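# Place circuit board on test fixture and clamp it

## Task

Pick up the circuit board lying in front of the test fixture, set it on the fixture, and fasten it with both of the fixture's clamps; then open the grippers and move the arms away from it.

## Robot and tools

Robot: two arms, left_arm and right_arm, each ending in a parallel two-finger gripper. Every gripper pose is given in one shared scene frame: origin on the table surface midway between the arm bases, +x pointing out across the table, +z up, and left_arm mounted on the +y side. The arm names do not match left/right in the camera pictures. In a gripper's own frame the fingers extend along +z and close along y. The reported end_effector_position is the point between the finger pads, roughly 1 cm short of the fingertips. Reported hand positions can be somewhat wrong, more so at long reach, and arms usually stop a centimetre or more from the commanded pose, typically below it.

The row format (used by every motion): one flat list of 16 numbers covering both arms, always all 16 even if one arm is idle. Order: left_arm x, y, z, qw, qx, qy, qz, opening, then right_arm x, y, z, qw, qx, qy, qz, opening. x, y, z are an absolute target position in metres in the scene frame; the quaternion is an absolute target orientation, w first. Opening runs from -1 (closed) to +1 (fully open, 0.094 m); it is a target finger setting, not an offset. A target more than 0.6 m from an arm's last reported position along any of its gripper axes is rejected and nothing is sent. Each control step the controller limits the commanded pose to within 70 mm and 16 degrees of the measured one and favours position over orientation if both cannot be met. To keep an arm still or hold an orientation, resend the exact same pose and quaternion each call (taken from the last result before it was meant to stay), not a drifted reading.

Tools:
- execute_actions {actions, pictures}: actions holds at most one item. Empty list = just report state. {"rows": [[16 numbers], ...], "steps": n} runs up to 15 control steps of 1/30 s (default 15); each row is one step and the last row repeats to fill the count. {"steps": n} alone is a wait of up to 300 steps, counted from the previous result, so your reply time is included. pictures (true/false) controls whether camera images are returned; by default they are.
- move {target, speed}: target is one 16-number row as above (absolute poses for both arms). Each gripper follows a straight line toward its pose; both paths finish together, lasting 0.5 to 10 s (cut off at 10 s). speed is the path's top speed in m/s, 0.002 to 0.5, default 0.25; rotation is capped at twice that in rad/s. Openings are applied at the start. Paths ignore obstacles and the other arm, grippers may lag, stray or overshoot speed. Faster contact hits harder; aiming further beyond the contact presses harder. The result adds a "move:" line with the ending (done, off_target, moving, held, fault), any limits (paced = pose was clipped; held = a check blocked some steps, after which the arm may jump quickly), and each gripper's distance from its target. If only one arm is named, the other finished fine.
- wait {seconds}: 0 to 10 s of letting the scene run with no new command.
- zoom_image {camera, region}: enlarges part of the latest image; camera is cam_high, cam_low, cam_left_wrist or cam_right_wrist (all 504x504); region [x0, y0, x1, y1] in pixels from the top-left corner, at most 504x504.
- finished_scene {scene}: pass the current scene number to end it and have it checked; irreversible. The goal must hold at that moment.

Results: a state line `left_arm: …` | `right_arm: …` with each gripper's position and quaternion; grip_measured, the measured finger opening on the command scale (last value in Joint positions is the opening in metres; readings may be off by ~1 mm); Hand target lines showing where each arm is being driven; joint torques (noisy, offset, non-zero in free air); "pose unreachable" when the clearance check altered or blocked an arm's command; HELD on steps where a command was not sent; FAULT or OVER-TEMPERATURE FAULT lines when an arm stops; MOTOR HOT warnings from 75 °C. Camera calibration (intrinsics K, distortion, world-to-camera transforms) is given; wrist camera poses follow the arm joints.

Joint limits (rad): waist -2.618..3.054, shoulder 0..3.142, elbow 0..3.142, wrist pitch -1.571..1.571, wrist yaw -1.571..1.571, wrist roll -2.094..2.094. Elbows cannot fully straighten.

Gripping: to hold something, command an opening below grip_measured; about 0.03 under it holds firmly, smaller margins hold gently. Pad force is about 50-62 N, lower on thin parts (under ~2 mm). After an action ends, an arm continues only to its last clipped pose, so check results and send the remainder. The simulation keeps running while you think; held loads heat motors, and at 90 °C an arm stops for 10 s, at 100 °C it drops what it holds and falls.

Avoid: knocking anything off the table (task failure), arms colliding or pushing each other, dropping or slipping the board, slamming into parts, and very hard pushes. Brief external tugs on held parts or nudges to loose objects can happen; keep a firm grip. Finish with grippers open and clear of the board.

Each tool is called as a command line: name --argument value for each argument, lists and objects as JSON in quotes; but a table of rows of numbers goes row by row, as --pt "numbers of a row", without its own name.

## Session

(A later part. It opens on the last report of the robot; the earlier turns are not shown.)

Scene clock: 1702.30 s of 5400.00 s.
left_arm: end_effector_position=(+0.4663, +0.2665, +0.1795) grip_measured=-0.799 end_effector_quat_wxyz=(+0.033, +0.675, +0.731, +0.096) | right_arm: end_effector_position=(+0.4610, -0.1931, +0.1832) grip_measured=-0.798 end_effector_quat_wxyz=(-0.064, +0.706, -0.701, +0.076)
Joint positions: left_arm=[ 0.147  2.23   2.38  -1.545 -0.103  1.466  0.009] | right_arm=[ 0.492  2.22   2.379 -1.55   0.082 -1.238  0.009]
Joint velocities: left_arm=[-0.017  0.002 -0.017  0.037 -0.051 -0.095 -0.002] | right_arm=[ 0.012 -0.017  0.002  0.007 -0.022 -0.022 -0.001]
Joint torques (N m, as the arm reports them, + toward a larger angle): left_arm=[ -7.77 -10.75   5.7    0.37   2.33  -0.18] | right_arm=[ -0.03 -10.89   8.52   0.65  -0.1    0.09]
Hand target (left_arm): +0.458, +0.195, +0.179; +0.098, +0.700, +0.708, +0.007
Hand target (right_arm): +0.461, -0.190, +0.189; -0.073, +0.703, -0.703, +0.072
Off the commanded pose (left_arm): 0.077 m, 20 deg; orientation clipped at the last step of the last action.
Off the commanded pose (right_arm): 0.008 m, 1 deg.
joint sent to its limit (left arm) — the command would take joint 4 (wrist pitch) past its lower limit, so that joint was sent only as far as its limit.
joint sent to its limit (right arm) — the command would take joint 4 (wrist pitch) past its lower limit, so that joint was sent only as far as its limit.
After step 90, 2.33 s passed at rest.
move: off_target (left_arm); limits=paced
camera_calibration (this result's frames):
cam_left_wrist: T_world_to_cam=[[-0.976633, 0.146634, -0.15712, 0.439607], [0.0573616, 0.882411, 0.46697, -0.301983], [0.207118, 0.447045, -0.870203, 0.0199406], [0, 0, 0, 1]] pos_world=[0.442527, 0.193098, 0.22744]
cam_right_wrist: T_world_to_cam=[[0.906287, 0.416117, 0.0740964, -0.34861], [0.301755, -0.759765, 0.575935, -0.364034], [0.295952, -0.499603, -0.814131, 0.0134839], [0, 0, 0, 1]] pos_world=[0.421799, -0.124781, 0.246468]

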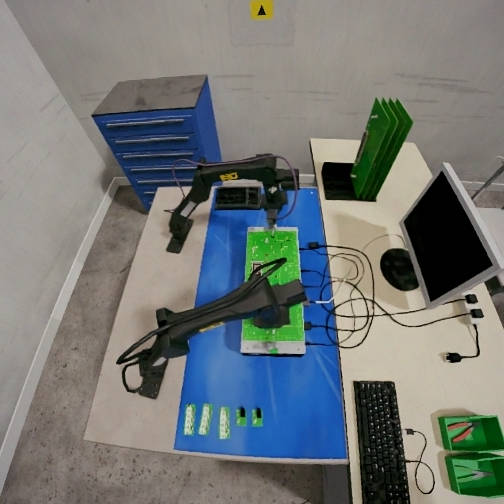

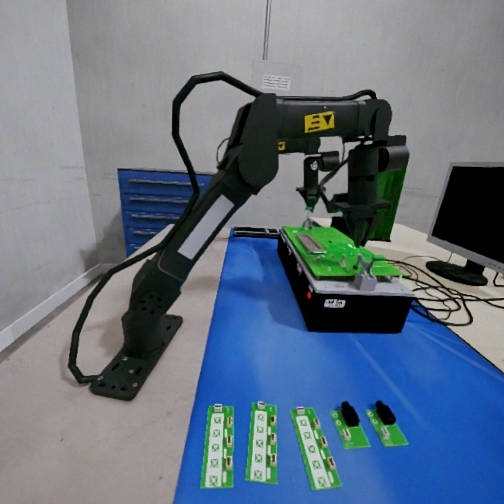

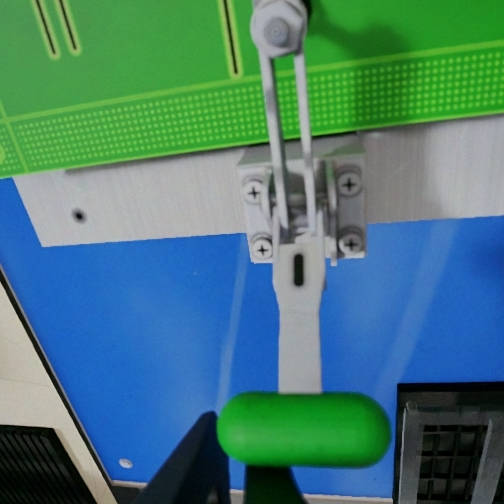

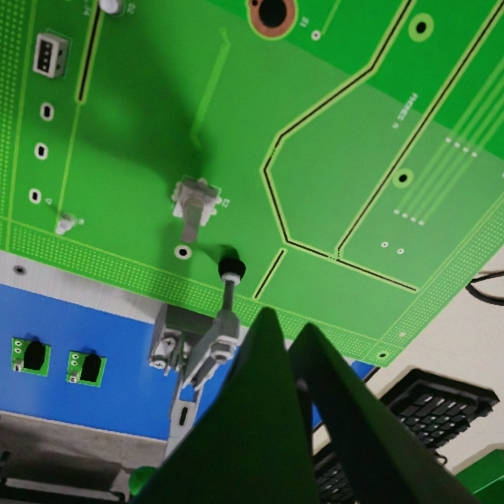

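move --target '[0.46,0.33,0.17,0.07,0.70,0.70,-0.07,-0.9,0.46,-0.21,0.23,-0.07,0.70,-0.70,0.07,-0.8]' --speed 0.1

move --target '[0.52,0.30,0.22,0.07,0.70,0.70,-0.07,-0.9,0.46,-0.36,0.23,-0.07,0.70,-0.70,0.07,-0.8]' --speed 0.1

move --target '[0.525,0.20,0.19,0.07,0.70,0.70,-0.07,-0.9,0.46,-0.36,0.21,-0.07,0.70,-0.70,0.07,-0.8]' --speed 0.1

move --target '[0.525,0.195,0.145,0.07,0.70,0.70,-0.07,-0.9,0.46,-0.36,0.21,-0.07,0.70,-0.70,0.07,-0.8]' --speed 0.04

Scene clock: 1714.57 s of 5400.00 s.
left_arm: end_effector_position=(+0.4613, +0.3324, +0.1820) grip_measured=-0.898 end_effector_quat_wxyz=(+0.127, +0.695, +0.708, +0.022) | right_arm: end_effector_position=(+0.4604, -0.2081, +0.2104) grip_measured=-0.798 end_effector_quat_wxyz=(-0.091, +0.703, -0.700, +0.089)
Joint positions: left_arm=[ 0.405  2.229  2.38  -1.545  0.189  1.757  0.005] | right_arm=[ 0.458  2.157  2.379 -1.55   0.074 -1.271  0.009]
Joint velocities: left_arm=[ 0.007 -0.022 -0.002  0.007 -0.007 -0.007  0.001] | right_arm=[-0.012 -0.012  0.007 -0.066 -0.066 -0.095  0.   ]
Joint torques (N m, as the arm reports them, + toward a larger angle): left_arm=[ 0.48 -9.2   5.12  0.36  0.22 -0.01] | right_arm=[ -0.68 -12.51   8.62   0.77  -0.09  -0.04]
Hand target (left_arm): +0.458, +0.330, +0.170; +0.121, +0.696, +0.707, -0.001
Hand target (right_arm): +0.460, -0.210, +0.229; -0.113, +0.700, -0.699, +0.093
Off the commanded pose (left_arm): 0.012 m, 12 deg.
Off the commanded pose (right_arm): 0.020 m, 3 deg.
joint sent to its limit (left arm) — the command would take joint 4 (wrist pitch) past its lower limit, so that joint was sent only as far as its limit.
joint sent to its limit (right arm) — the command would take joint 4 (wrist pitch) past its lower limit, so that joint was sent only as far as its limit.
After step 90, 7.10 s passed at rest.
move: off_target (left_arm, right_arm)
camera_calibration (this result's frames):
cam_left_wrist: T_world_to_cam=[[-0.956198, 0.18244, -0.228912, 0.417183], [0.121504, 0.958839, 0.256642, -0.377726], [0.266311, 0.217587, -0.939007, 0.0552012], [0, 0, 0, 1]] pos_world=[0.430104, 0.274056, 0.244273]
cam_right_wrist: T_world_to_cam=[[0.900644, 0.413398, 0.133951, -0.354494], [0.268512, -0.771768, 0.576434, -0.378207], [0.341676, -0.483194, -0.80609, 0.00898634], [0, 0, 0, 1]] pos_world=[0.417755, -0.140999, 0.27274]

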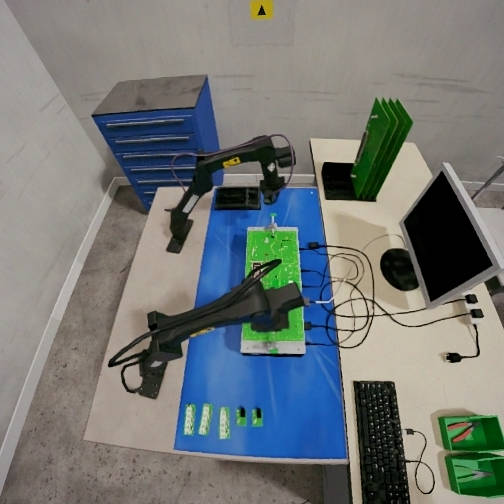

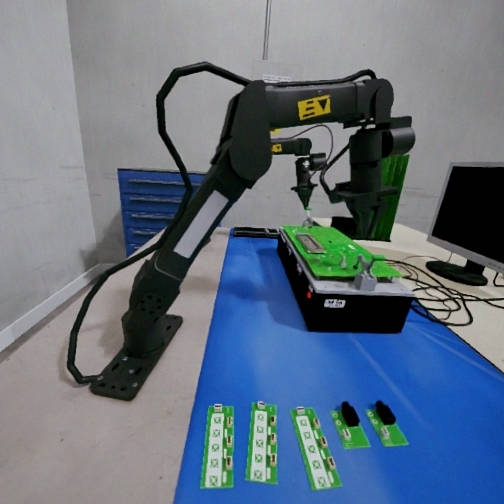

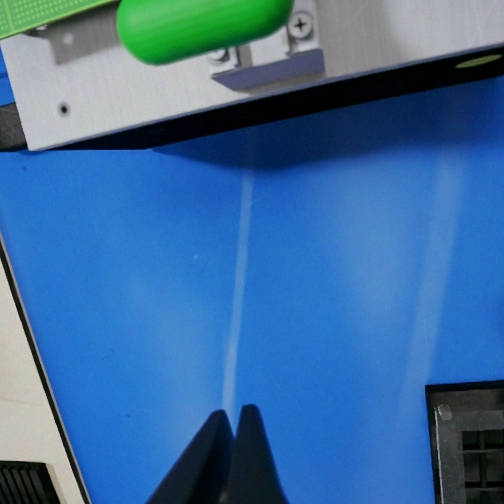

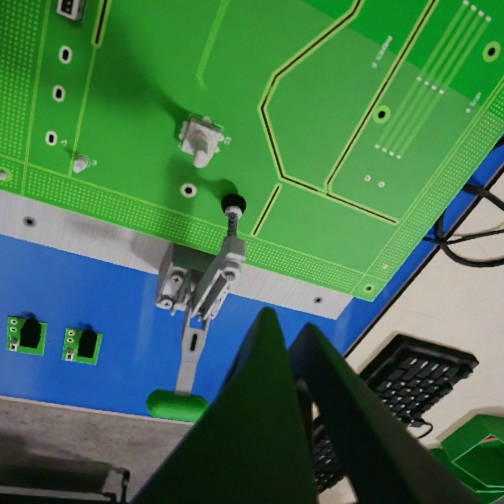

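Scene clock: 1716.53 s of 5400.00 s.
left_arm: end_effector_position=(+0.5187, +0.3056, +0.2261) grip_measured=-0.898 end_effector_quat_wxyz=(+0.202, +0.679, +0.698, +0.100) | right_arm: end_effector_position=(+0.4658, -0.3637, +0.2254) grip_measured=-0.798 end_effector_quat_wxyz=(-0.087, +0.697, -0.705, +0.100)
Joint positions: left_arm=[ 0.331  2.37   2.757 -1.545  0.196  1.651  0.005] | right_arm=[ 0.079  2.092  2.336 -1.55   0.002 -1.627  0.009]
Joint velocities: left_arm=[-0.002 -0.002  0.007  0.037 -0.037 -0.081 -0.002] | right_arm=[-0.022  0.002  0.007 -0.081 -0.066 -0.066 -0.001]
Joint torques (N m, as the arm reports them, + toward a larger angle): left_arm=[-0.67 -9.59  6.97  0.7   0.27 -0.17] | right_arm=[ -0.14 -12.11   4.66   0.8   -0.16  -0.04]
Hand target (left_arm): +0.521, +0.301, +0.220; +0.204, +0.678, +0.701, +0.088
Hand target (right_arm): +0.458, -0.361, +0.230; -0.090, +0.701, -0.702, +0.093
Off the commanded pose (left_arm): 0.008 m, 25 deg; orientation clipped at the last step of the last action.
Off the commanded pose (right_arm): 0.008 m, 4 deg.
joint sent to its limit (left arm) — the command would take joint 4 (wrist pitch) past its lower limit, so that joint was sent only as far as its limit.
joint sent to its limit (right arm) — the command would take joint 4 (wrist pitch) past its lower limit, so that joint was sent only as far as its limit.
move: off_target (left_arm, right_arm); limits=paced
camera_calibration (this result's frames):
cam_left_wrist: T_world_to_cam=[[-0.888277, 0.160157, -0.43048, 0.504172], [0.0388854, 0.960095, 0.276958, -0.332411], [0.457659, 0.229276, -0.859058, -0.0337218], [0, 0, 0, 1]] pos_world=[0.476204, 0.246131, 0.280131]
cam_right_wrist: T_world_to_cam=[[0.905911, 0.401075, 0.135882, -0.304326], [0.249633, -0.764988, 0.593698, -0.500984], [0.342065, -0.503917, -0.793133, -0.0665816], [0, 0, 0, 1]] pos_world=[0.423529, -0.294741, 0.285977]

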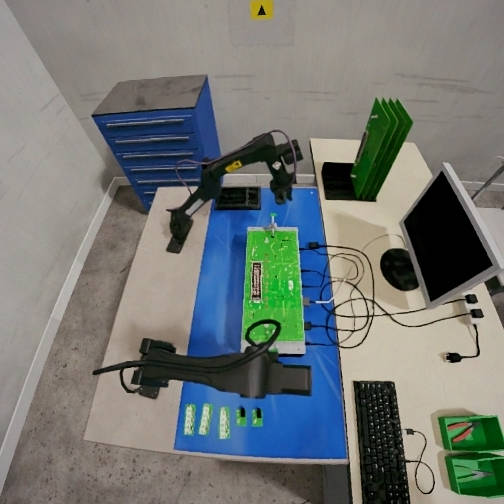

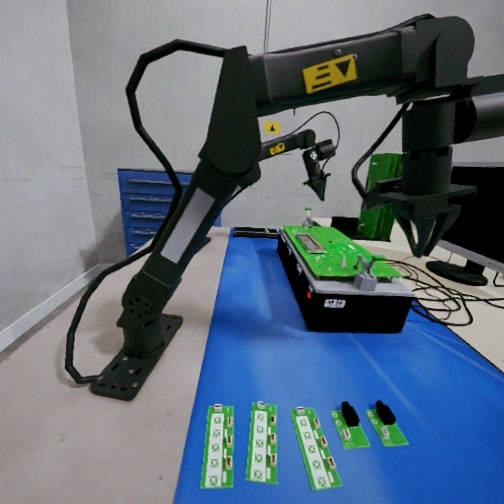

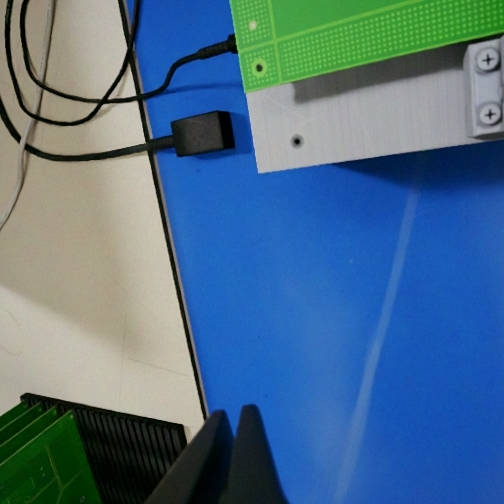

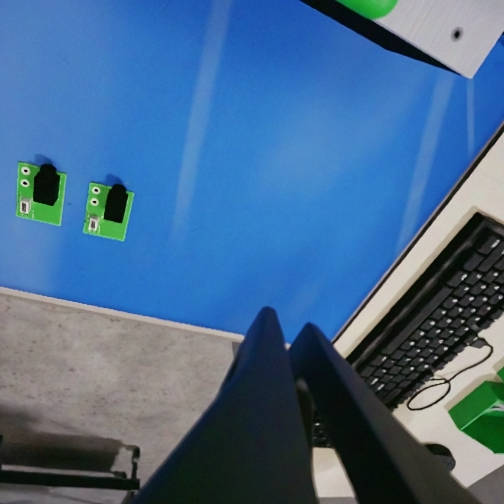

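Scene clock: 1719.07 s of 5400.00 s.
left_arm: end_effector_position=(+0.5256, +0.2039, +0.1952) grip_measured=-0.898 end_effector_quat_wxyz=(+0.198, +0.686, +0.699, +0.041) | right_arm: end_effector_position=(+0.4658, -0.3637, +0.2254) grip_measured=-0.798 end_effector_quat_wxyz=(-0.087, +0.697, -0.704, +0.100)
Joint positions: left_arm=[ 0.134  2.445  2.777 -1.545  0.199  1.469  0.005] | right_arm=[ 0.079  2.092  2.336 -1.55   0.002 -1.628  0.009]
Joint velocities: left_arm=[ 0.002 -0.002  0.007 -0.022  0.022 -0.037  0.001] | right_arm=[ 0.022 -0.017  0.012  0.022  0.037 -0.051 -0.   ]
Joint torques (N m, as the arm reports them, + toward a larger angle): left_arm=[ -0.31 -10.07   7.23   0.66   0.32  -0.2 ] | right_arm=[ 0.04 -9.14  3.63  0.8  -0.14 -0.04]
Hand target (left_arm): +0.526, +0.200, +0.190; +0.198, +0.684, +0.701, +0.030
Hand target (right_arm): +0.460, -0.360, +0.210; -0.073, +0.703, -0.703, +0.074
Off the commanded pose (left_arm): 0.006 m, 20 deg; orientation clipped at the last step of the last action.
Off the commanded pose (right_arm): 0.017 m, 4 deg.
joint sent to its limit (left arm) — the command would take joint 4 (wrist pitch) past its lower limit, so that joint was sent only as far as its limit.
joint sent to its limit (right arm) — the command would take joint 4 (wrist pitch) past its lower limit, so that joint was sent only as far as its limit.
move: off_target (left_arm, right_arm); limits=paced
camera_calibration (this result's frames):
cam_left_wrist: T_world_to_cam=[[-0.917486, 0.159902, -0.364211, 0.515763], [0.0908679, 0.975685, 0.199455, -0.241854], [0.387249, 0.149903, -0.909707, 0.0229363], [0, 0, 0, 1]] pos_world=[0.4863, 0.150063, 0.256951]
cam_right_wrist: T_world_to_cam=[[0.905618, 0.401769, 0.135788, -0.303916], [0.250205, -0.764685, 0.593847, -0.501174], [0.342424, -0.503823, -0.793037, -0.0667365], [0, 0, 0, 1]] pos_world=[0.42348, -0.29476, 0.285964]

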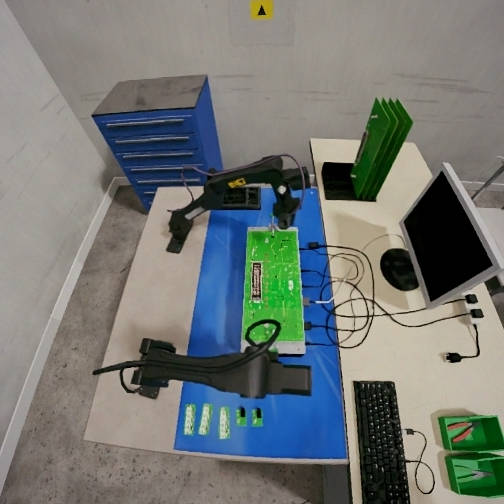

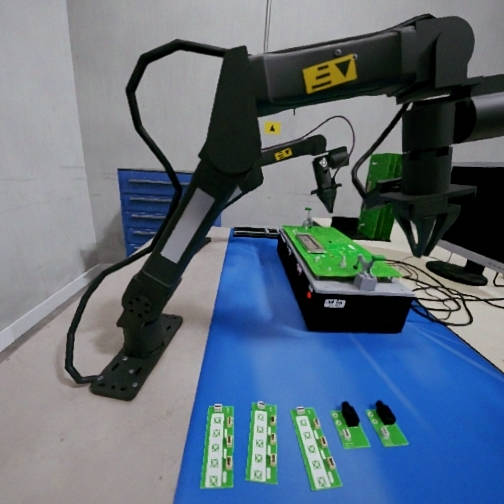

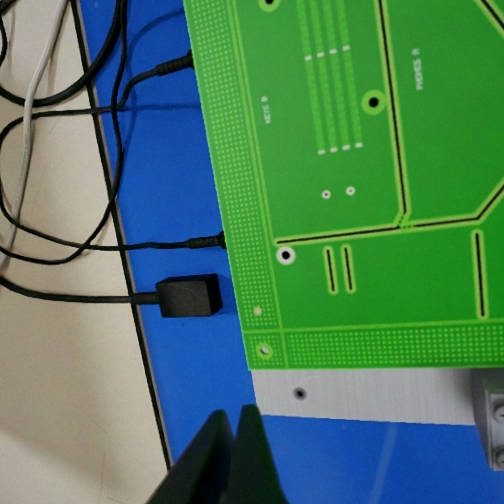

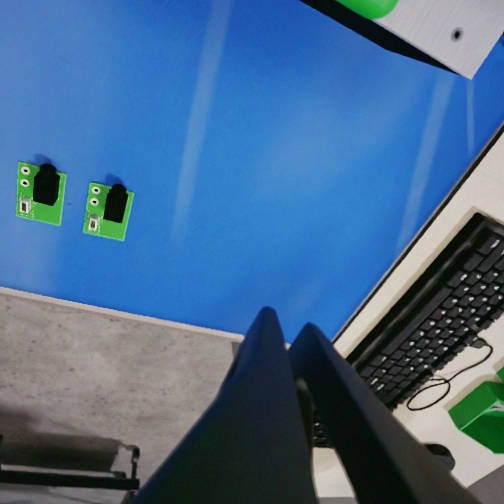

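Scene clock: 1723.60 s of 5400.00 s.
left_arm: end_effector_position=(+0.5294, +0.2015, +0.1609) grip_measured=-0.898 end_effector_quat_wxyz=(+0.173, +0.689, +0.703, +0.019) | right_arm: end_effector_position=(+0.4658, -0.3637, +0.2254) grip_measured=-0.798 end_effector_quat_wxyz=(-0.087, +0.697, -0.704, +0.100)
Joint positions: left_arm=[ 0.13   2.513  2.777 -1.545  0.199  1.469  0.005] | right_arm=[ 0.079  2.092  2.336 -1.55   0.002 -1.628  0.009]
Joint velocities: left_arm=[ 0.007 -0.022 -0.012 -0.007  0.007 -0.007 -0.002] | right_arm=[ 0.012  0.007 -0.007  0.037 -0.095 -0.022  0.   ]
Joint torques (N m, as the arm reports them, + toward a larger angle): left_arm=[ -1.01 -10.74   4.47   0.56   0.22  -0.06] | right_arm=[ 0.03 -9.14  3.63  0.8  -0.14 -0.05]
Hand target (left_arm): +0.524, +0.195, +0.145; +0.158, +0.691, +0.705, -0.004
Hand target (right_arm): +0.460, -0.360, +0.210; -0.073, +0.703, -0.703, +0.074
Off the commanded pose (left_arm): 0.018 m, 16 deg.
Off the commanded pose (right_arm): 0.017 m, 4 deg.
joint sent to its limit (left arm) — the command would take joint 4 (wrist pitch) past its lower limit, so that joint was sent only as far as its limit.
joint sent to its limit (right arm) — the command would take joint 4 (wrist pitch) past its lower limit, so that joint was sent only as far as its limit.
move: off_target (left_arm, right_arm); limits=paced
camera_calibration (this result's frames):
cam_left_wrist: T_world_to_cam=[[-0.939473, 0.164943, -0.300307, 0.507467], [0.10845, 0.974585, 0.196015, -0.241561], [0.325006, 0.151583, -0.933485, 0.0270566], [0, 0, 0, 1]] pos_world=[0.494156, 0.147618, 0.225003]
cam_right_wrist: T_world_to_cam=[[0.905618, 0.401769, 0.135788, -0.303916], [0.250205, -0.764685, 0.593847, -0.501174], [0.342424, -0.503823, -0.793037, -0.0667365], [0, 0, 0, 1]] pos_world=[0.42348, -0.29476, 0.285964]

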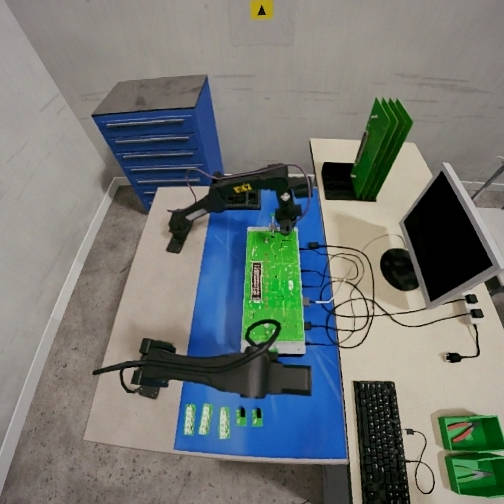

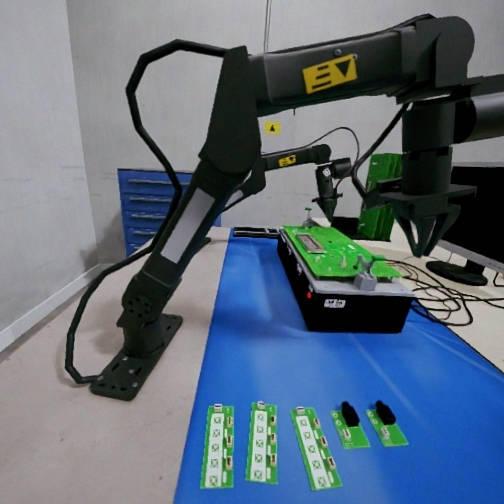

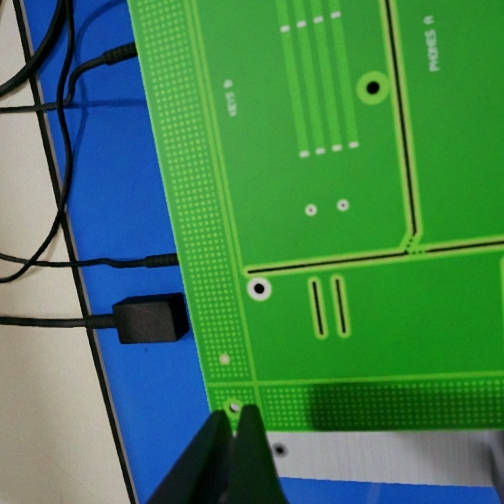

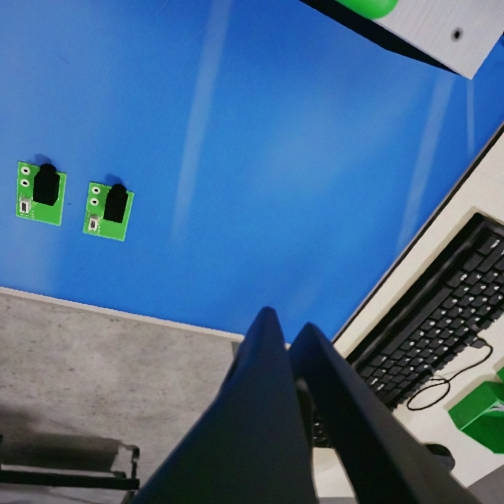

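move --target '[0.515,0.178,0.155,0.17,0.69,0.70,0.02,-0.9,0.46,-0.36,0.21,-0.07,0.70,-0.70,0.07,-0.8]' --speed 0.03

move --target '[0.515,0.178,0.12,0.17,0.69,0.70,0.02,-0.9,0.46,-0.36,0.21,-0.07,0.70,-0.70,0.07,-0.8]' --speed 0.02

Scene clock: 1735.13 s of 5400.00 s.
left_arm: end_effector_position=(+0.5186, +0.1800, +0.1488) grip_measured=-0.898 end_effector_quat_wxyz=(+0.168, +0.693, +0.701, +0.019) | right_arm: end_effector_position=(+0.4658, -0.3637, +0.2254) grip_measured=-0.798 end_effector_quat_wxyz=(-0.087, +0.697, -0.704, +0.100)
Joint positions: left_arm=[ 0.081  2.36   2.441 -1.362  0.18   1.432  0.005] | right_arm=[ 0.079  2.092  2.336 -1.55   0.002 -1.628  0.009]
Joint velocities: left_arm=[ 0.002  0.017 -0.002  0.007  0.022 -0.037  0.001] | right_arm=[-0.012 -0.017 -0.017  0.037 -0.007  0.051 -0.   ]
Joint torques (N m, as the arm reports them, + toward a larger angle): left_arm=[ -0.71 -13.35   5.32   0.61   0.13  -0.17] | right_arm=[ 0.02 -9.13  3.61  0.81 -0.14 -0.05]
Hand target (left_arm): +0.515, +0.178, +0.155; +0.170, +0.692, +0.702, +0.020
Hand target (right_arm): +0.460, -0.360, +0.210; -0.073, +0.703, -0.703, +0.074
Off the commanded pose (left_arm): 0.007 m, 0 deg.
Off the commanded pose (right_arm): 0.017 m, 4 deg.
joint sent to its limit (right arm) — the command would take joint 4 (wrist pitch) past its lower limit, so that joint was sent only as far as its limit.
After step 90, 6.97 s passed at rest.
move: off_target (right_arm)
camera_calibration (this result's frames):
cam_left_wrist: T_world_to_cam=[[-0.939635, 0.176196, -0.293326, 0.494327], [0.118675, 0.971834, 0.203605, -0.223012], [0.320938, 0.156504, -0.93408, 0.0238812], [0, 0, 0, 1]] pos_world=[0.483289, 0.125894, 0.212712]
cam_right_wrist: T_world_to_cam=[[0.905618, 0.401769, 0.135788, -0.303916], [0.250205, -0.764685, 0.593847, -0.501174], [0.342424, -0.503823, -0.793037, -0.0667365], [0, 0, 0, 1]] pos_world=[0.42348, -0.29476, 0.285964]

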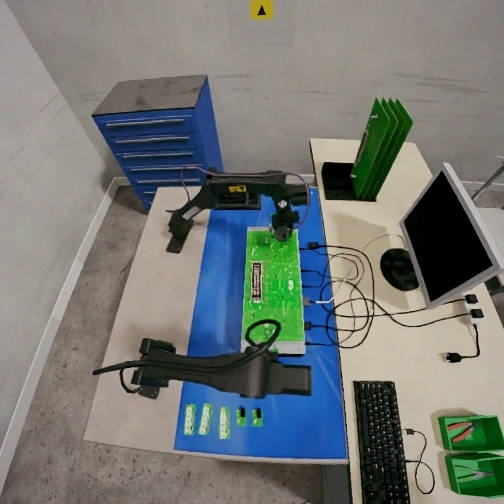

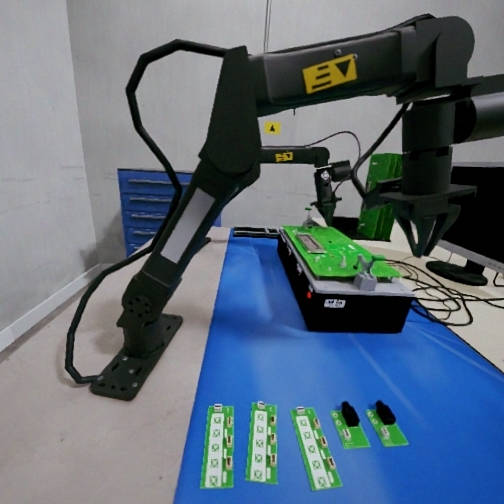

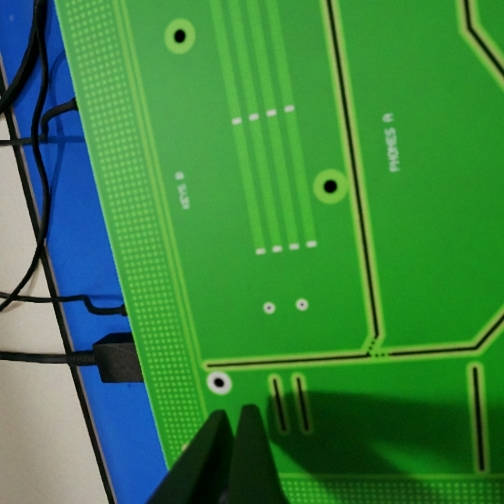

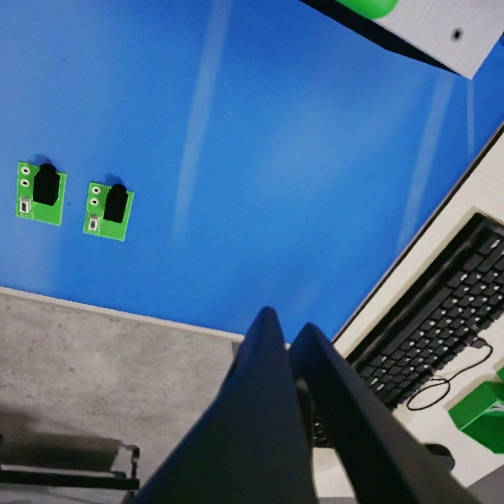

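Scene clock: 1737.07 s of 5400.00 s.
left_arm: end_effector_position=(+0.5209, +0.1797, +0.1402) grip_measured=-0.899 end_effector_quat_wxyz=(+0.190, +0.692, +0.696, +0.036) | right_arm: end_effector_position=(+0.4658, -0.3637, +0.2254) grip_measured=-0.798 end_effector_quat_wxyz=(-0.087, +0.697, -0.704, +0.100)
Joint positions: left_arm=[ 0.081  2.263  2.219 -1.181  0.181  1.432  0.005] | right_arm=[ 0.079  2.092  2.336 -1.55   0.002 -1.628  0.009]
Joint velocities: left_arm=[ 0.012 -0.012 -0.007  0.051  0.007 -0.007 -0.001] | right_arm=[ 0.007 -0.007 -0.017  0.037 -0.007  0.007  0.   ]
Joint torques (N m, as the arm reports them, + toward a larger angle): left_arm=[ -0.37 -10.59   4.06   0.66   0.17  -0.15] | right_arm=[ 0.02 -9.14  3.63  0.8  -0.14 -0.05]
Hand target (left_arm): +0.514, +0.178, +0.120; +0.170, +0.692, +0.702, +0.020
Hand target (right_arm): +0.460, -0.360, +0.210; -0.073, +0.703, -0.703, +0.074
Off the commanded pose (left_arm): 0.021 m, 3 deg.
Off the commanded pose (right_arm): 0.017 m, 4 deg.
joint sent to its limit (right arm) — the command would take joint 4 (wrist pitch) past its lower limit, so that joint was sent only as far as its limit.
move: off_target (left_arm, right_arm)
camera_calibration (this result's frames):
cam_left_wrist: T_world_to_cam=[[-0.921518, 0.174343, -0.347001, 0.49245], [0.10727, 0.973071, 0.204024, -0.215577], [0.373227, 0.150789, -0.915404, -0.0136946], [0, 0, 0, 1]] pos_world=[0.482038, 0.125981, 0.202328]
cam_right_wrist: T_world_to_cam=[[0.905618, 0.401769, 0.135788, -0.303916], [0.250205, -0.764685, 0.593847, -0.501174], [0.342424, -0.503823, -0.793037, -0.0667365], [0, 0, 0, 1]] pos_world=[0.42348, -0.29476, 0.285964]

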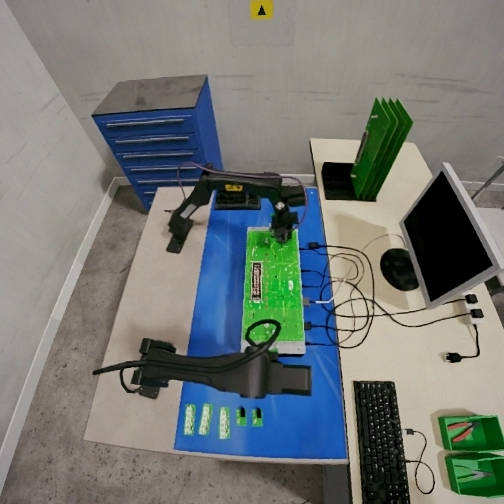

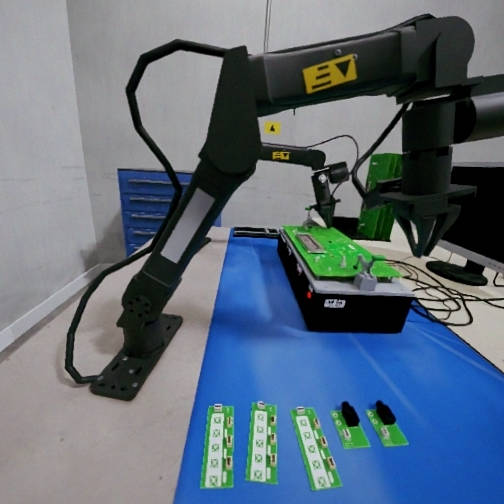

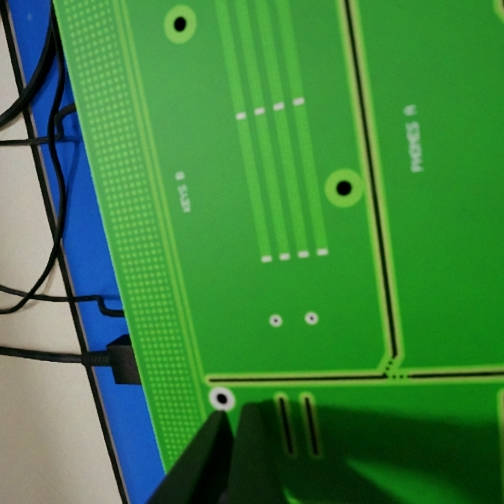

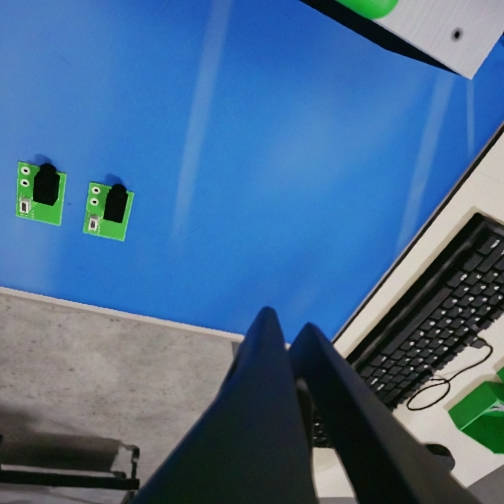

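move --target '[0.505,0.178,0.115,0.17,0.69,0.70,0.02,-0.9,0.46,-0.36,0.21,-0.07,0.70,-0.70,0.07,-0.8]' --speed 0.01

move --target '[0.525,0.178,0.115,0.17,0.69,0.70,0.02,-0.9,0.46,-0.36,0.21,-0.07,0.70,-0.70,0.07,-0.8]' --speed 0.01

move --target '[0.53,0.18,0.20,0.17,0.69,0.70,0.02,0.8,0.46,-0.36,0.21,-0.07,0.70,-0.70,0.07,-0.8]' --speed 0.05

Scene clock: 1751.33 s of 5400.00 s.
left_arm: end_effector_position=(+0.5247, +0.1792, +0.1404) grip_measured=-0.899 end_effector_quat_wxyz=(+0.210, +0.690, +0.691, +0.052) | right_arm: end_effector_position=(+0.4658, -0.3637, +0.2254) grip_measured=-0.798 end_effector_quat_wxyz=(-0.087, +0.697, -0.704, +0.100)
Joint positions: left_arm=[ 0.081  2.214  2.12  -1.079  0.181  1.431  0.005] | right_arm=[ 0.079  2.092  2.336 -1.55   0.002 -1.628  0.009]
Joint velocities: left_arm=[ 0.002  0.002 -0.002  0.022  0.037 -0.051  0.001] | right_arm=[ 0.007  0.002 -0.007 -0.037 -0.037  0.007 -0.   ]
Joint torques (N m, as the arm reports them, + toward a larger angle): left_arm=[ -0.95 -10.45   3.72   0.41   0.1   -0.17] | right_arm=[ 0.03 -9.13  3.63  0.8  -0.14 -0.04]
Hand target (left_arm): +0.505, +0.178, +0.116; +0.170, +0.692, +0.701, +0.020
Hand target (right_arm): +0.460, -0.360, +0.210; -0.073, +0.703, -0.703, +0.074
Off the commanded pose (left_arm): 0.032 m, 6 deg.
Off the commanded pose (right_arm): 0.017 m, 4 deg.
joint sent to its limit (right arm) — the command would take joint 4 (wrist pitch) past its lower limit, so that joint was sent only as far as its limit.
After step 90, 7.60 s passed at rest.
move: off_target (left_arm, right_arm)
camera_calibration (this result's frames):
cam_left_wrist: T_world_to_cam=[[-0.902769, 0.171294, -0.394546, 0.493463], [0.0961543, 0.974437, 0.203044, -0.209786], [0.41924, 0.145364, -0.896162, -0.0407373], [0, 0, 0, 1]] pos_world=[0.482734, 0.125818, 0.200782]
cam_right_wrist: T_world_to_cam=[[0.905618, 0.401769, 0.135788, -0.303916], [0.250205, -0.764685, 0.593847, -0.501174], [0.342424, -0.503823, -0.793037, -0.0667365], [0, 0, 0, 1]] pos_world=[0.42348, -0.29476, 0.285964]

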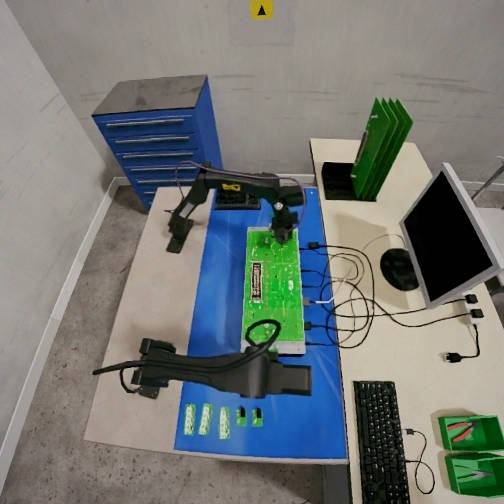

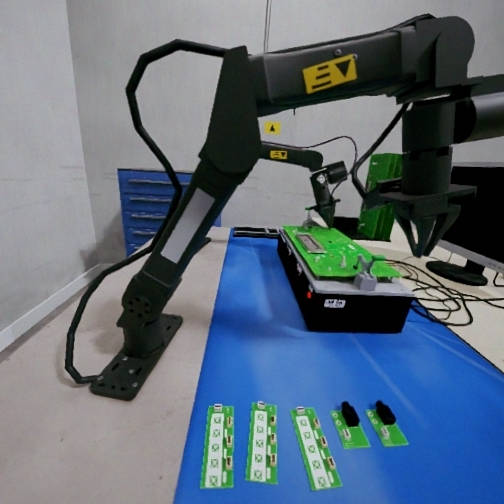

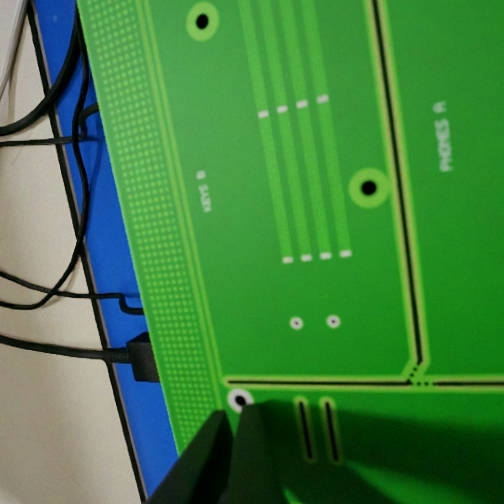

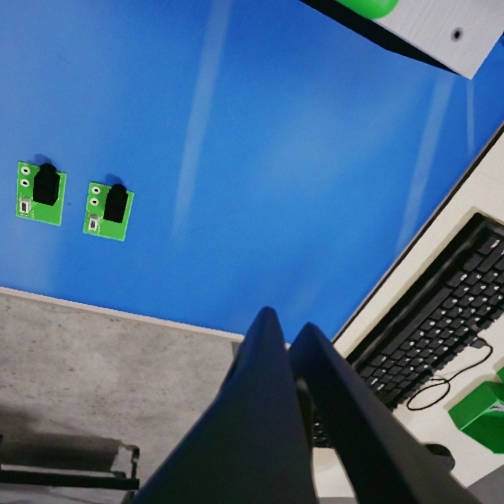

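Scene clock: 1756.70 s of 5400.00 s.
left_arm: end_effector_position=(+0.5300, +0.1786, +0.1411) grip_measured=-0.899 end_effector_quat_wxyz=(+0.200, +0.691, +0.694, +0.043) | right_arm: end_effector_position=(+0.4658, -0.3637, +0.2254) grip_measured=-0.798 end_effector_quat_wxyz=(-0.087, +0.697, -0.704, +0.100)
Joint positions: left_arm=[ 0.081  2.282  2.248 -1.165  0.181  1.431  0.005] | right_arm=[ 0.079  2.092  2.336 -1.55   0.002 -1.628  0.009]
Joint velocities: left_arm=[ 0.002 -0.002  0.017 -0.007  0.007  0.007 -0.001] | right_arm=[ 0.012 -0.007  0.007  0.037 -0.007 -0.051  0.   ]
Joint torques (N m, as the arm reports them, + toward a larger angle): left_arm=[-0.24 -7.95  6.84  0.48  0.16 -0.08] | right_arm=[ 0.02 -9.15  3.62  0.81 -0.14 -0.05]
Hand target (left_arm): +0.524, +0.178, +0.116; +0.171, +0.692, +0.701, +0.020
Hand target (right_arm): +0.460, -0.360, +0.210; -0.073, +0.703, -0.703, +0.074
Off the commanded pose (left_arm): 0.027 m, 4 deg.
Off the commanded pose (right_arm): 0.017 m, 4 deg.
joint sent to its limit (right arm) — the command would take joint 4 (wrist pitch) past its lower limit, so that joint was sent only as far as its limit.
move: off_target (left_arm, right_arm)
camera_calibration (this result's frames):
cam_left_wrist: T_world_to_cam=[[-0.913065, 0.172345, -0.369608, 0.500411], [0.101626, 0.973878, 0.203059, -0.212721], [0.39495, 0.147844, -0.906729, -0.0283091], [0, 0, 0, 1]] pos_world=[0.489706, 0.125106, 0.202482]
cam_right_wrist: T_world_to_cam=[[0.905618, 0.401769, 0.135788, -0.303916], [0.250205, -0.764685, 0.593847, -0.501174], [0.342424, -0.503823, -0.793037, -0.0667365], [0, 0, 0, 1]] pos_world=[0.42348, -0.29476, 0.285964]

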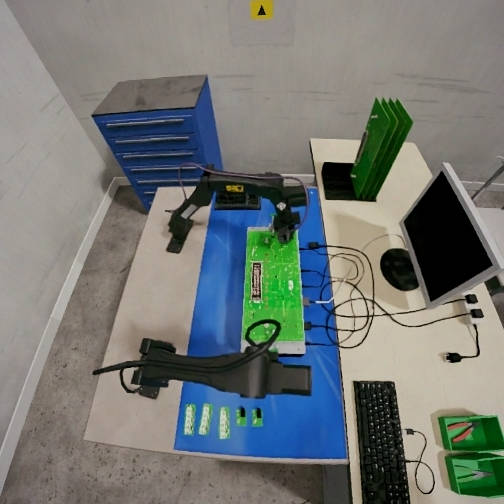

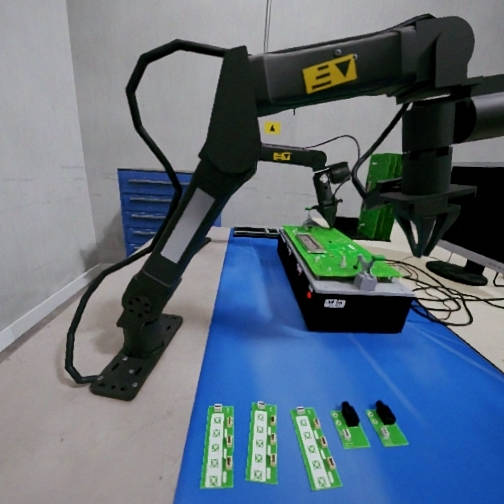

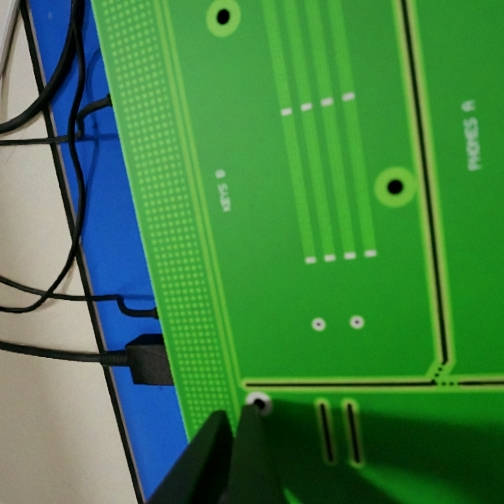

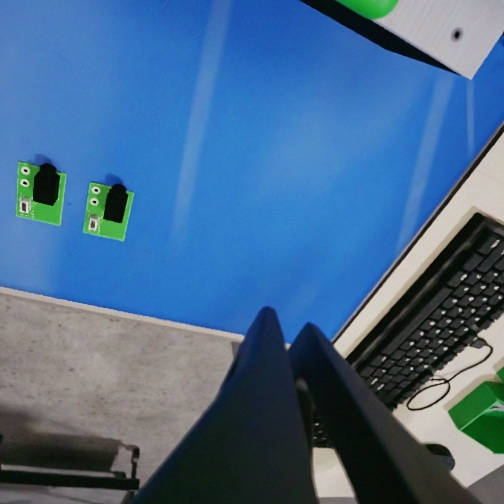

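Scene clock: 1758.17 s of 5400.00 s.
left_arm: end_effector_position=(+0.5334, +0.1783, +0.2029) grip_measured=+0.798 end_effector_quat_wxyz=(+0.216, +0.687, +0.692, +0.056) | right_arm: end_effector_position=(+0.4658, -0.3637, +0.2254) grip_measured=-0.798 end_effector_quat_wxyz=(-0.087, +0.697, -0.704, +0.100)
Joint positions: left_arm=[ 0.081  2.467  2.835 -1.525  0.181  1.424  0.084] | right_arm=[ 0.079  2.092  2.336 -1.55   0.002 -1.628  0.009]
Joint velocities: left_arm=[-0.002  0.007  0.007 -0.051  0.007  0.022  0.   ] | right_arm=[-0.022 -0.017  0.002 -0.007  0.022 -0.022 -0.001]
Joint torques (N m, as the arm reports them, + toward a larger angle): left_arm=[  0.41 -11.08   6.95   0.65   0.12  -0.17] | right_arm=[ 0.03 -9.14  3.63  0.8  -0.14 -0.05]
Hand target (left_arm): +0.531, +0.180, +0.200; +0.210, +0.683, +0.698, +0.048
Hand target (right_arm): +0.460, -0.360, +0.210; -0.073, +0.703, -0.703, +0.074
Off the commanded pose (left_arm): 0.005 m, 7 deg.
Off the commanded pose (right_arm): 0.017 m, 4 deg.
elbow stopped short (left arm): the move would have taken joint 3 (elbow) straighter than the controller allows; a more bent joint 3 avoids this.
joint sent to its limit (right arm) — the command would take joint 4 (wrist pitch) past its lower limit, so that joint was sent only as far as its limit.
move: off_target (left_arm, right_arm)
camera_calibration (this result's frames):
cam_left_wrist: T_world_to_cam=[[-0.89826, 0.163688, -0.407842, 0.527832], [0.0869499, 0.975895, 0.200172, -0.217223], [0.430776, 0.144345, -0.89084, 0.00472393], [0, 0, 0, 1]] pos_world=[0.490983, 0.124905, 0.262962]
cam_right_wrist: T_world_to_cam=[[0.905618, 0.401769, 0.135788, -0.303916], [0.250205, -0.764685, 0.593847, -0.501174], [0.342424, -0.503823, -0.793037, -0.0667365], [0, 0, 0, 1]] pos_world=[0.42348, -0.29476, 0.285964]

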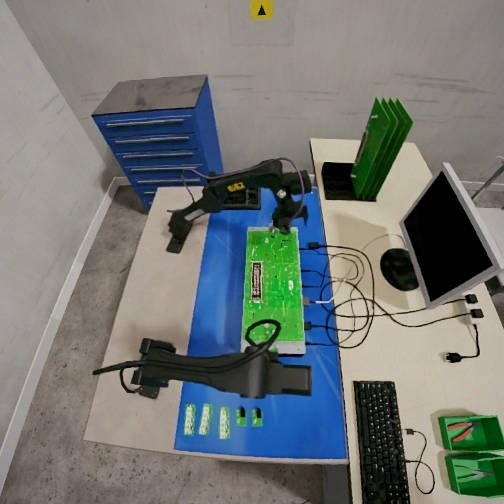

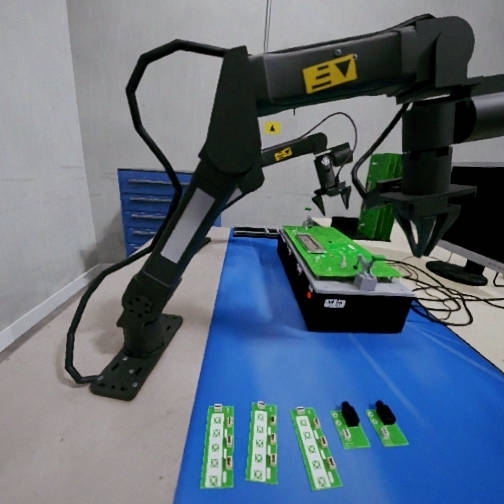

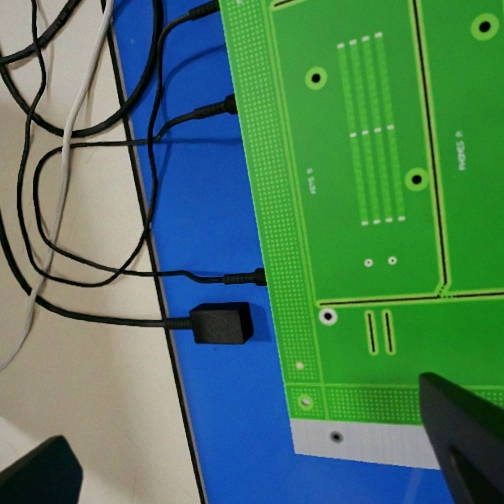

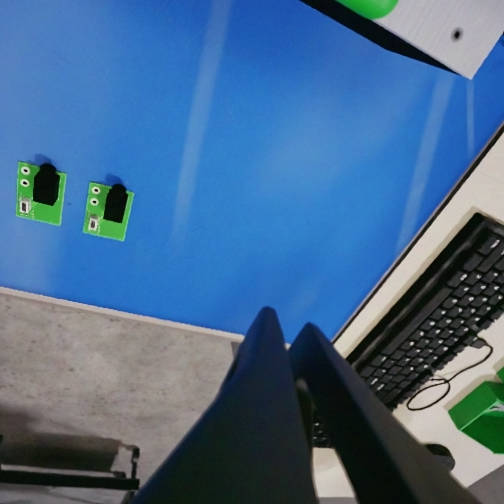

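zoom_image --camera "cam_left_wrist" --region '[270,350,360,450]'

Region (270, 350, 360, 450) of cam_left_wrist's 504x504 image, scaled by 5.040, with more detail than that image has; it fills the left 454 columns of this view, and the rest is white.

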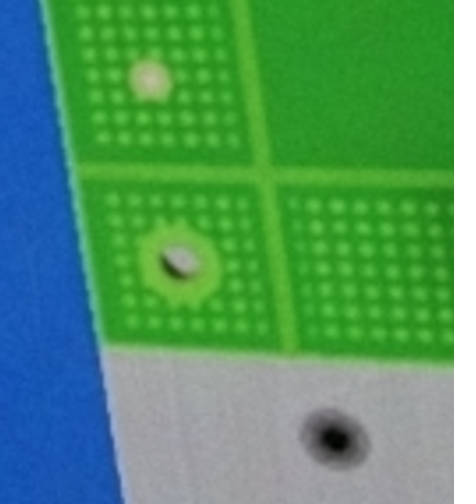

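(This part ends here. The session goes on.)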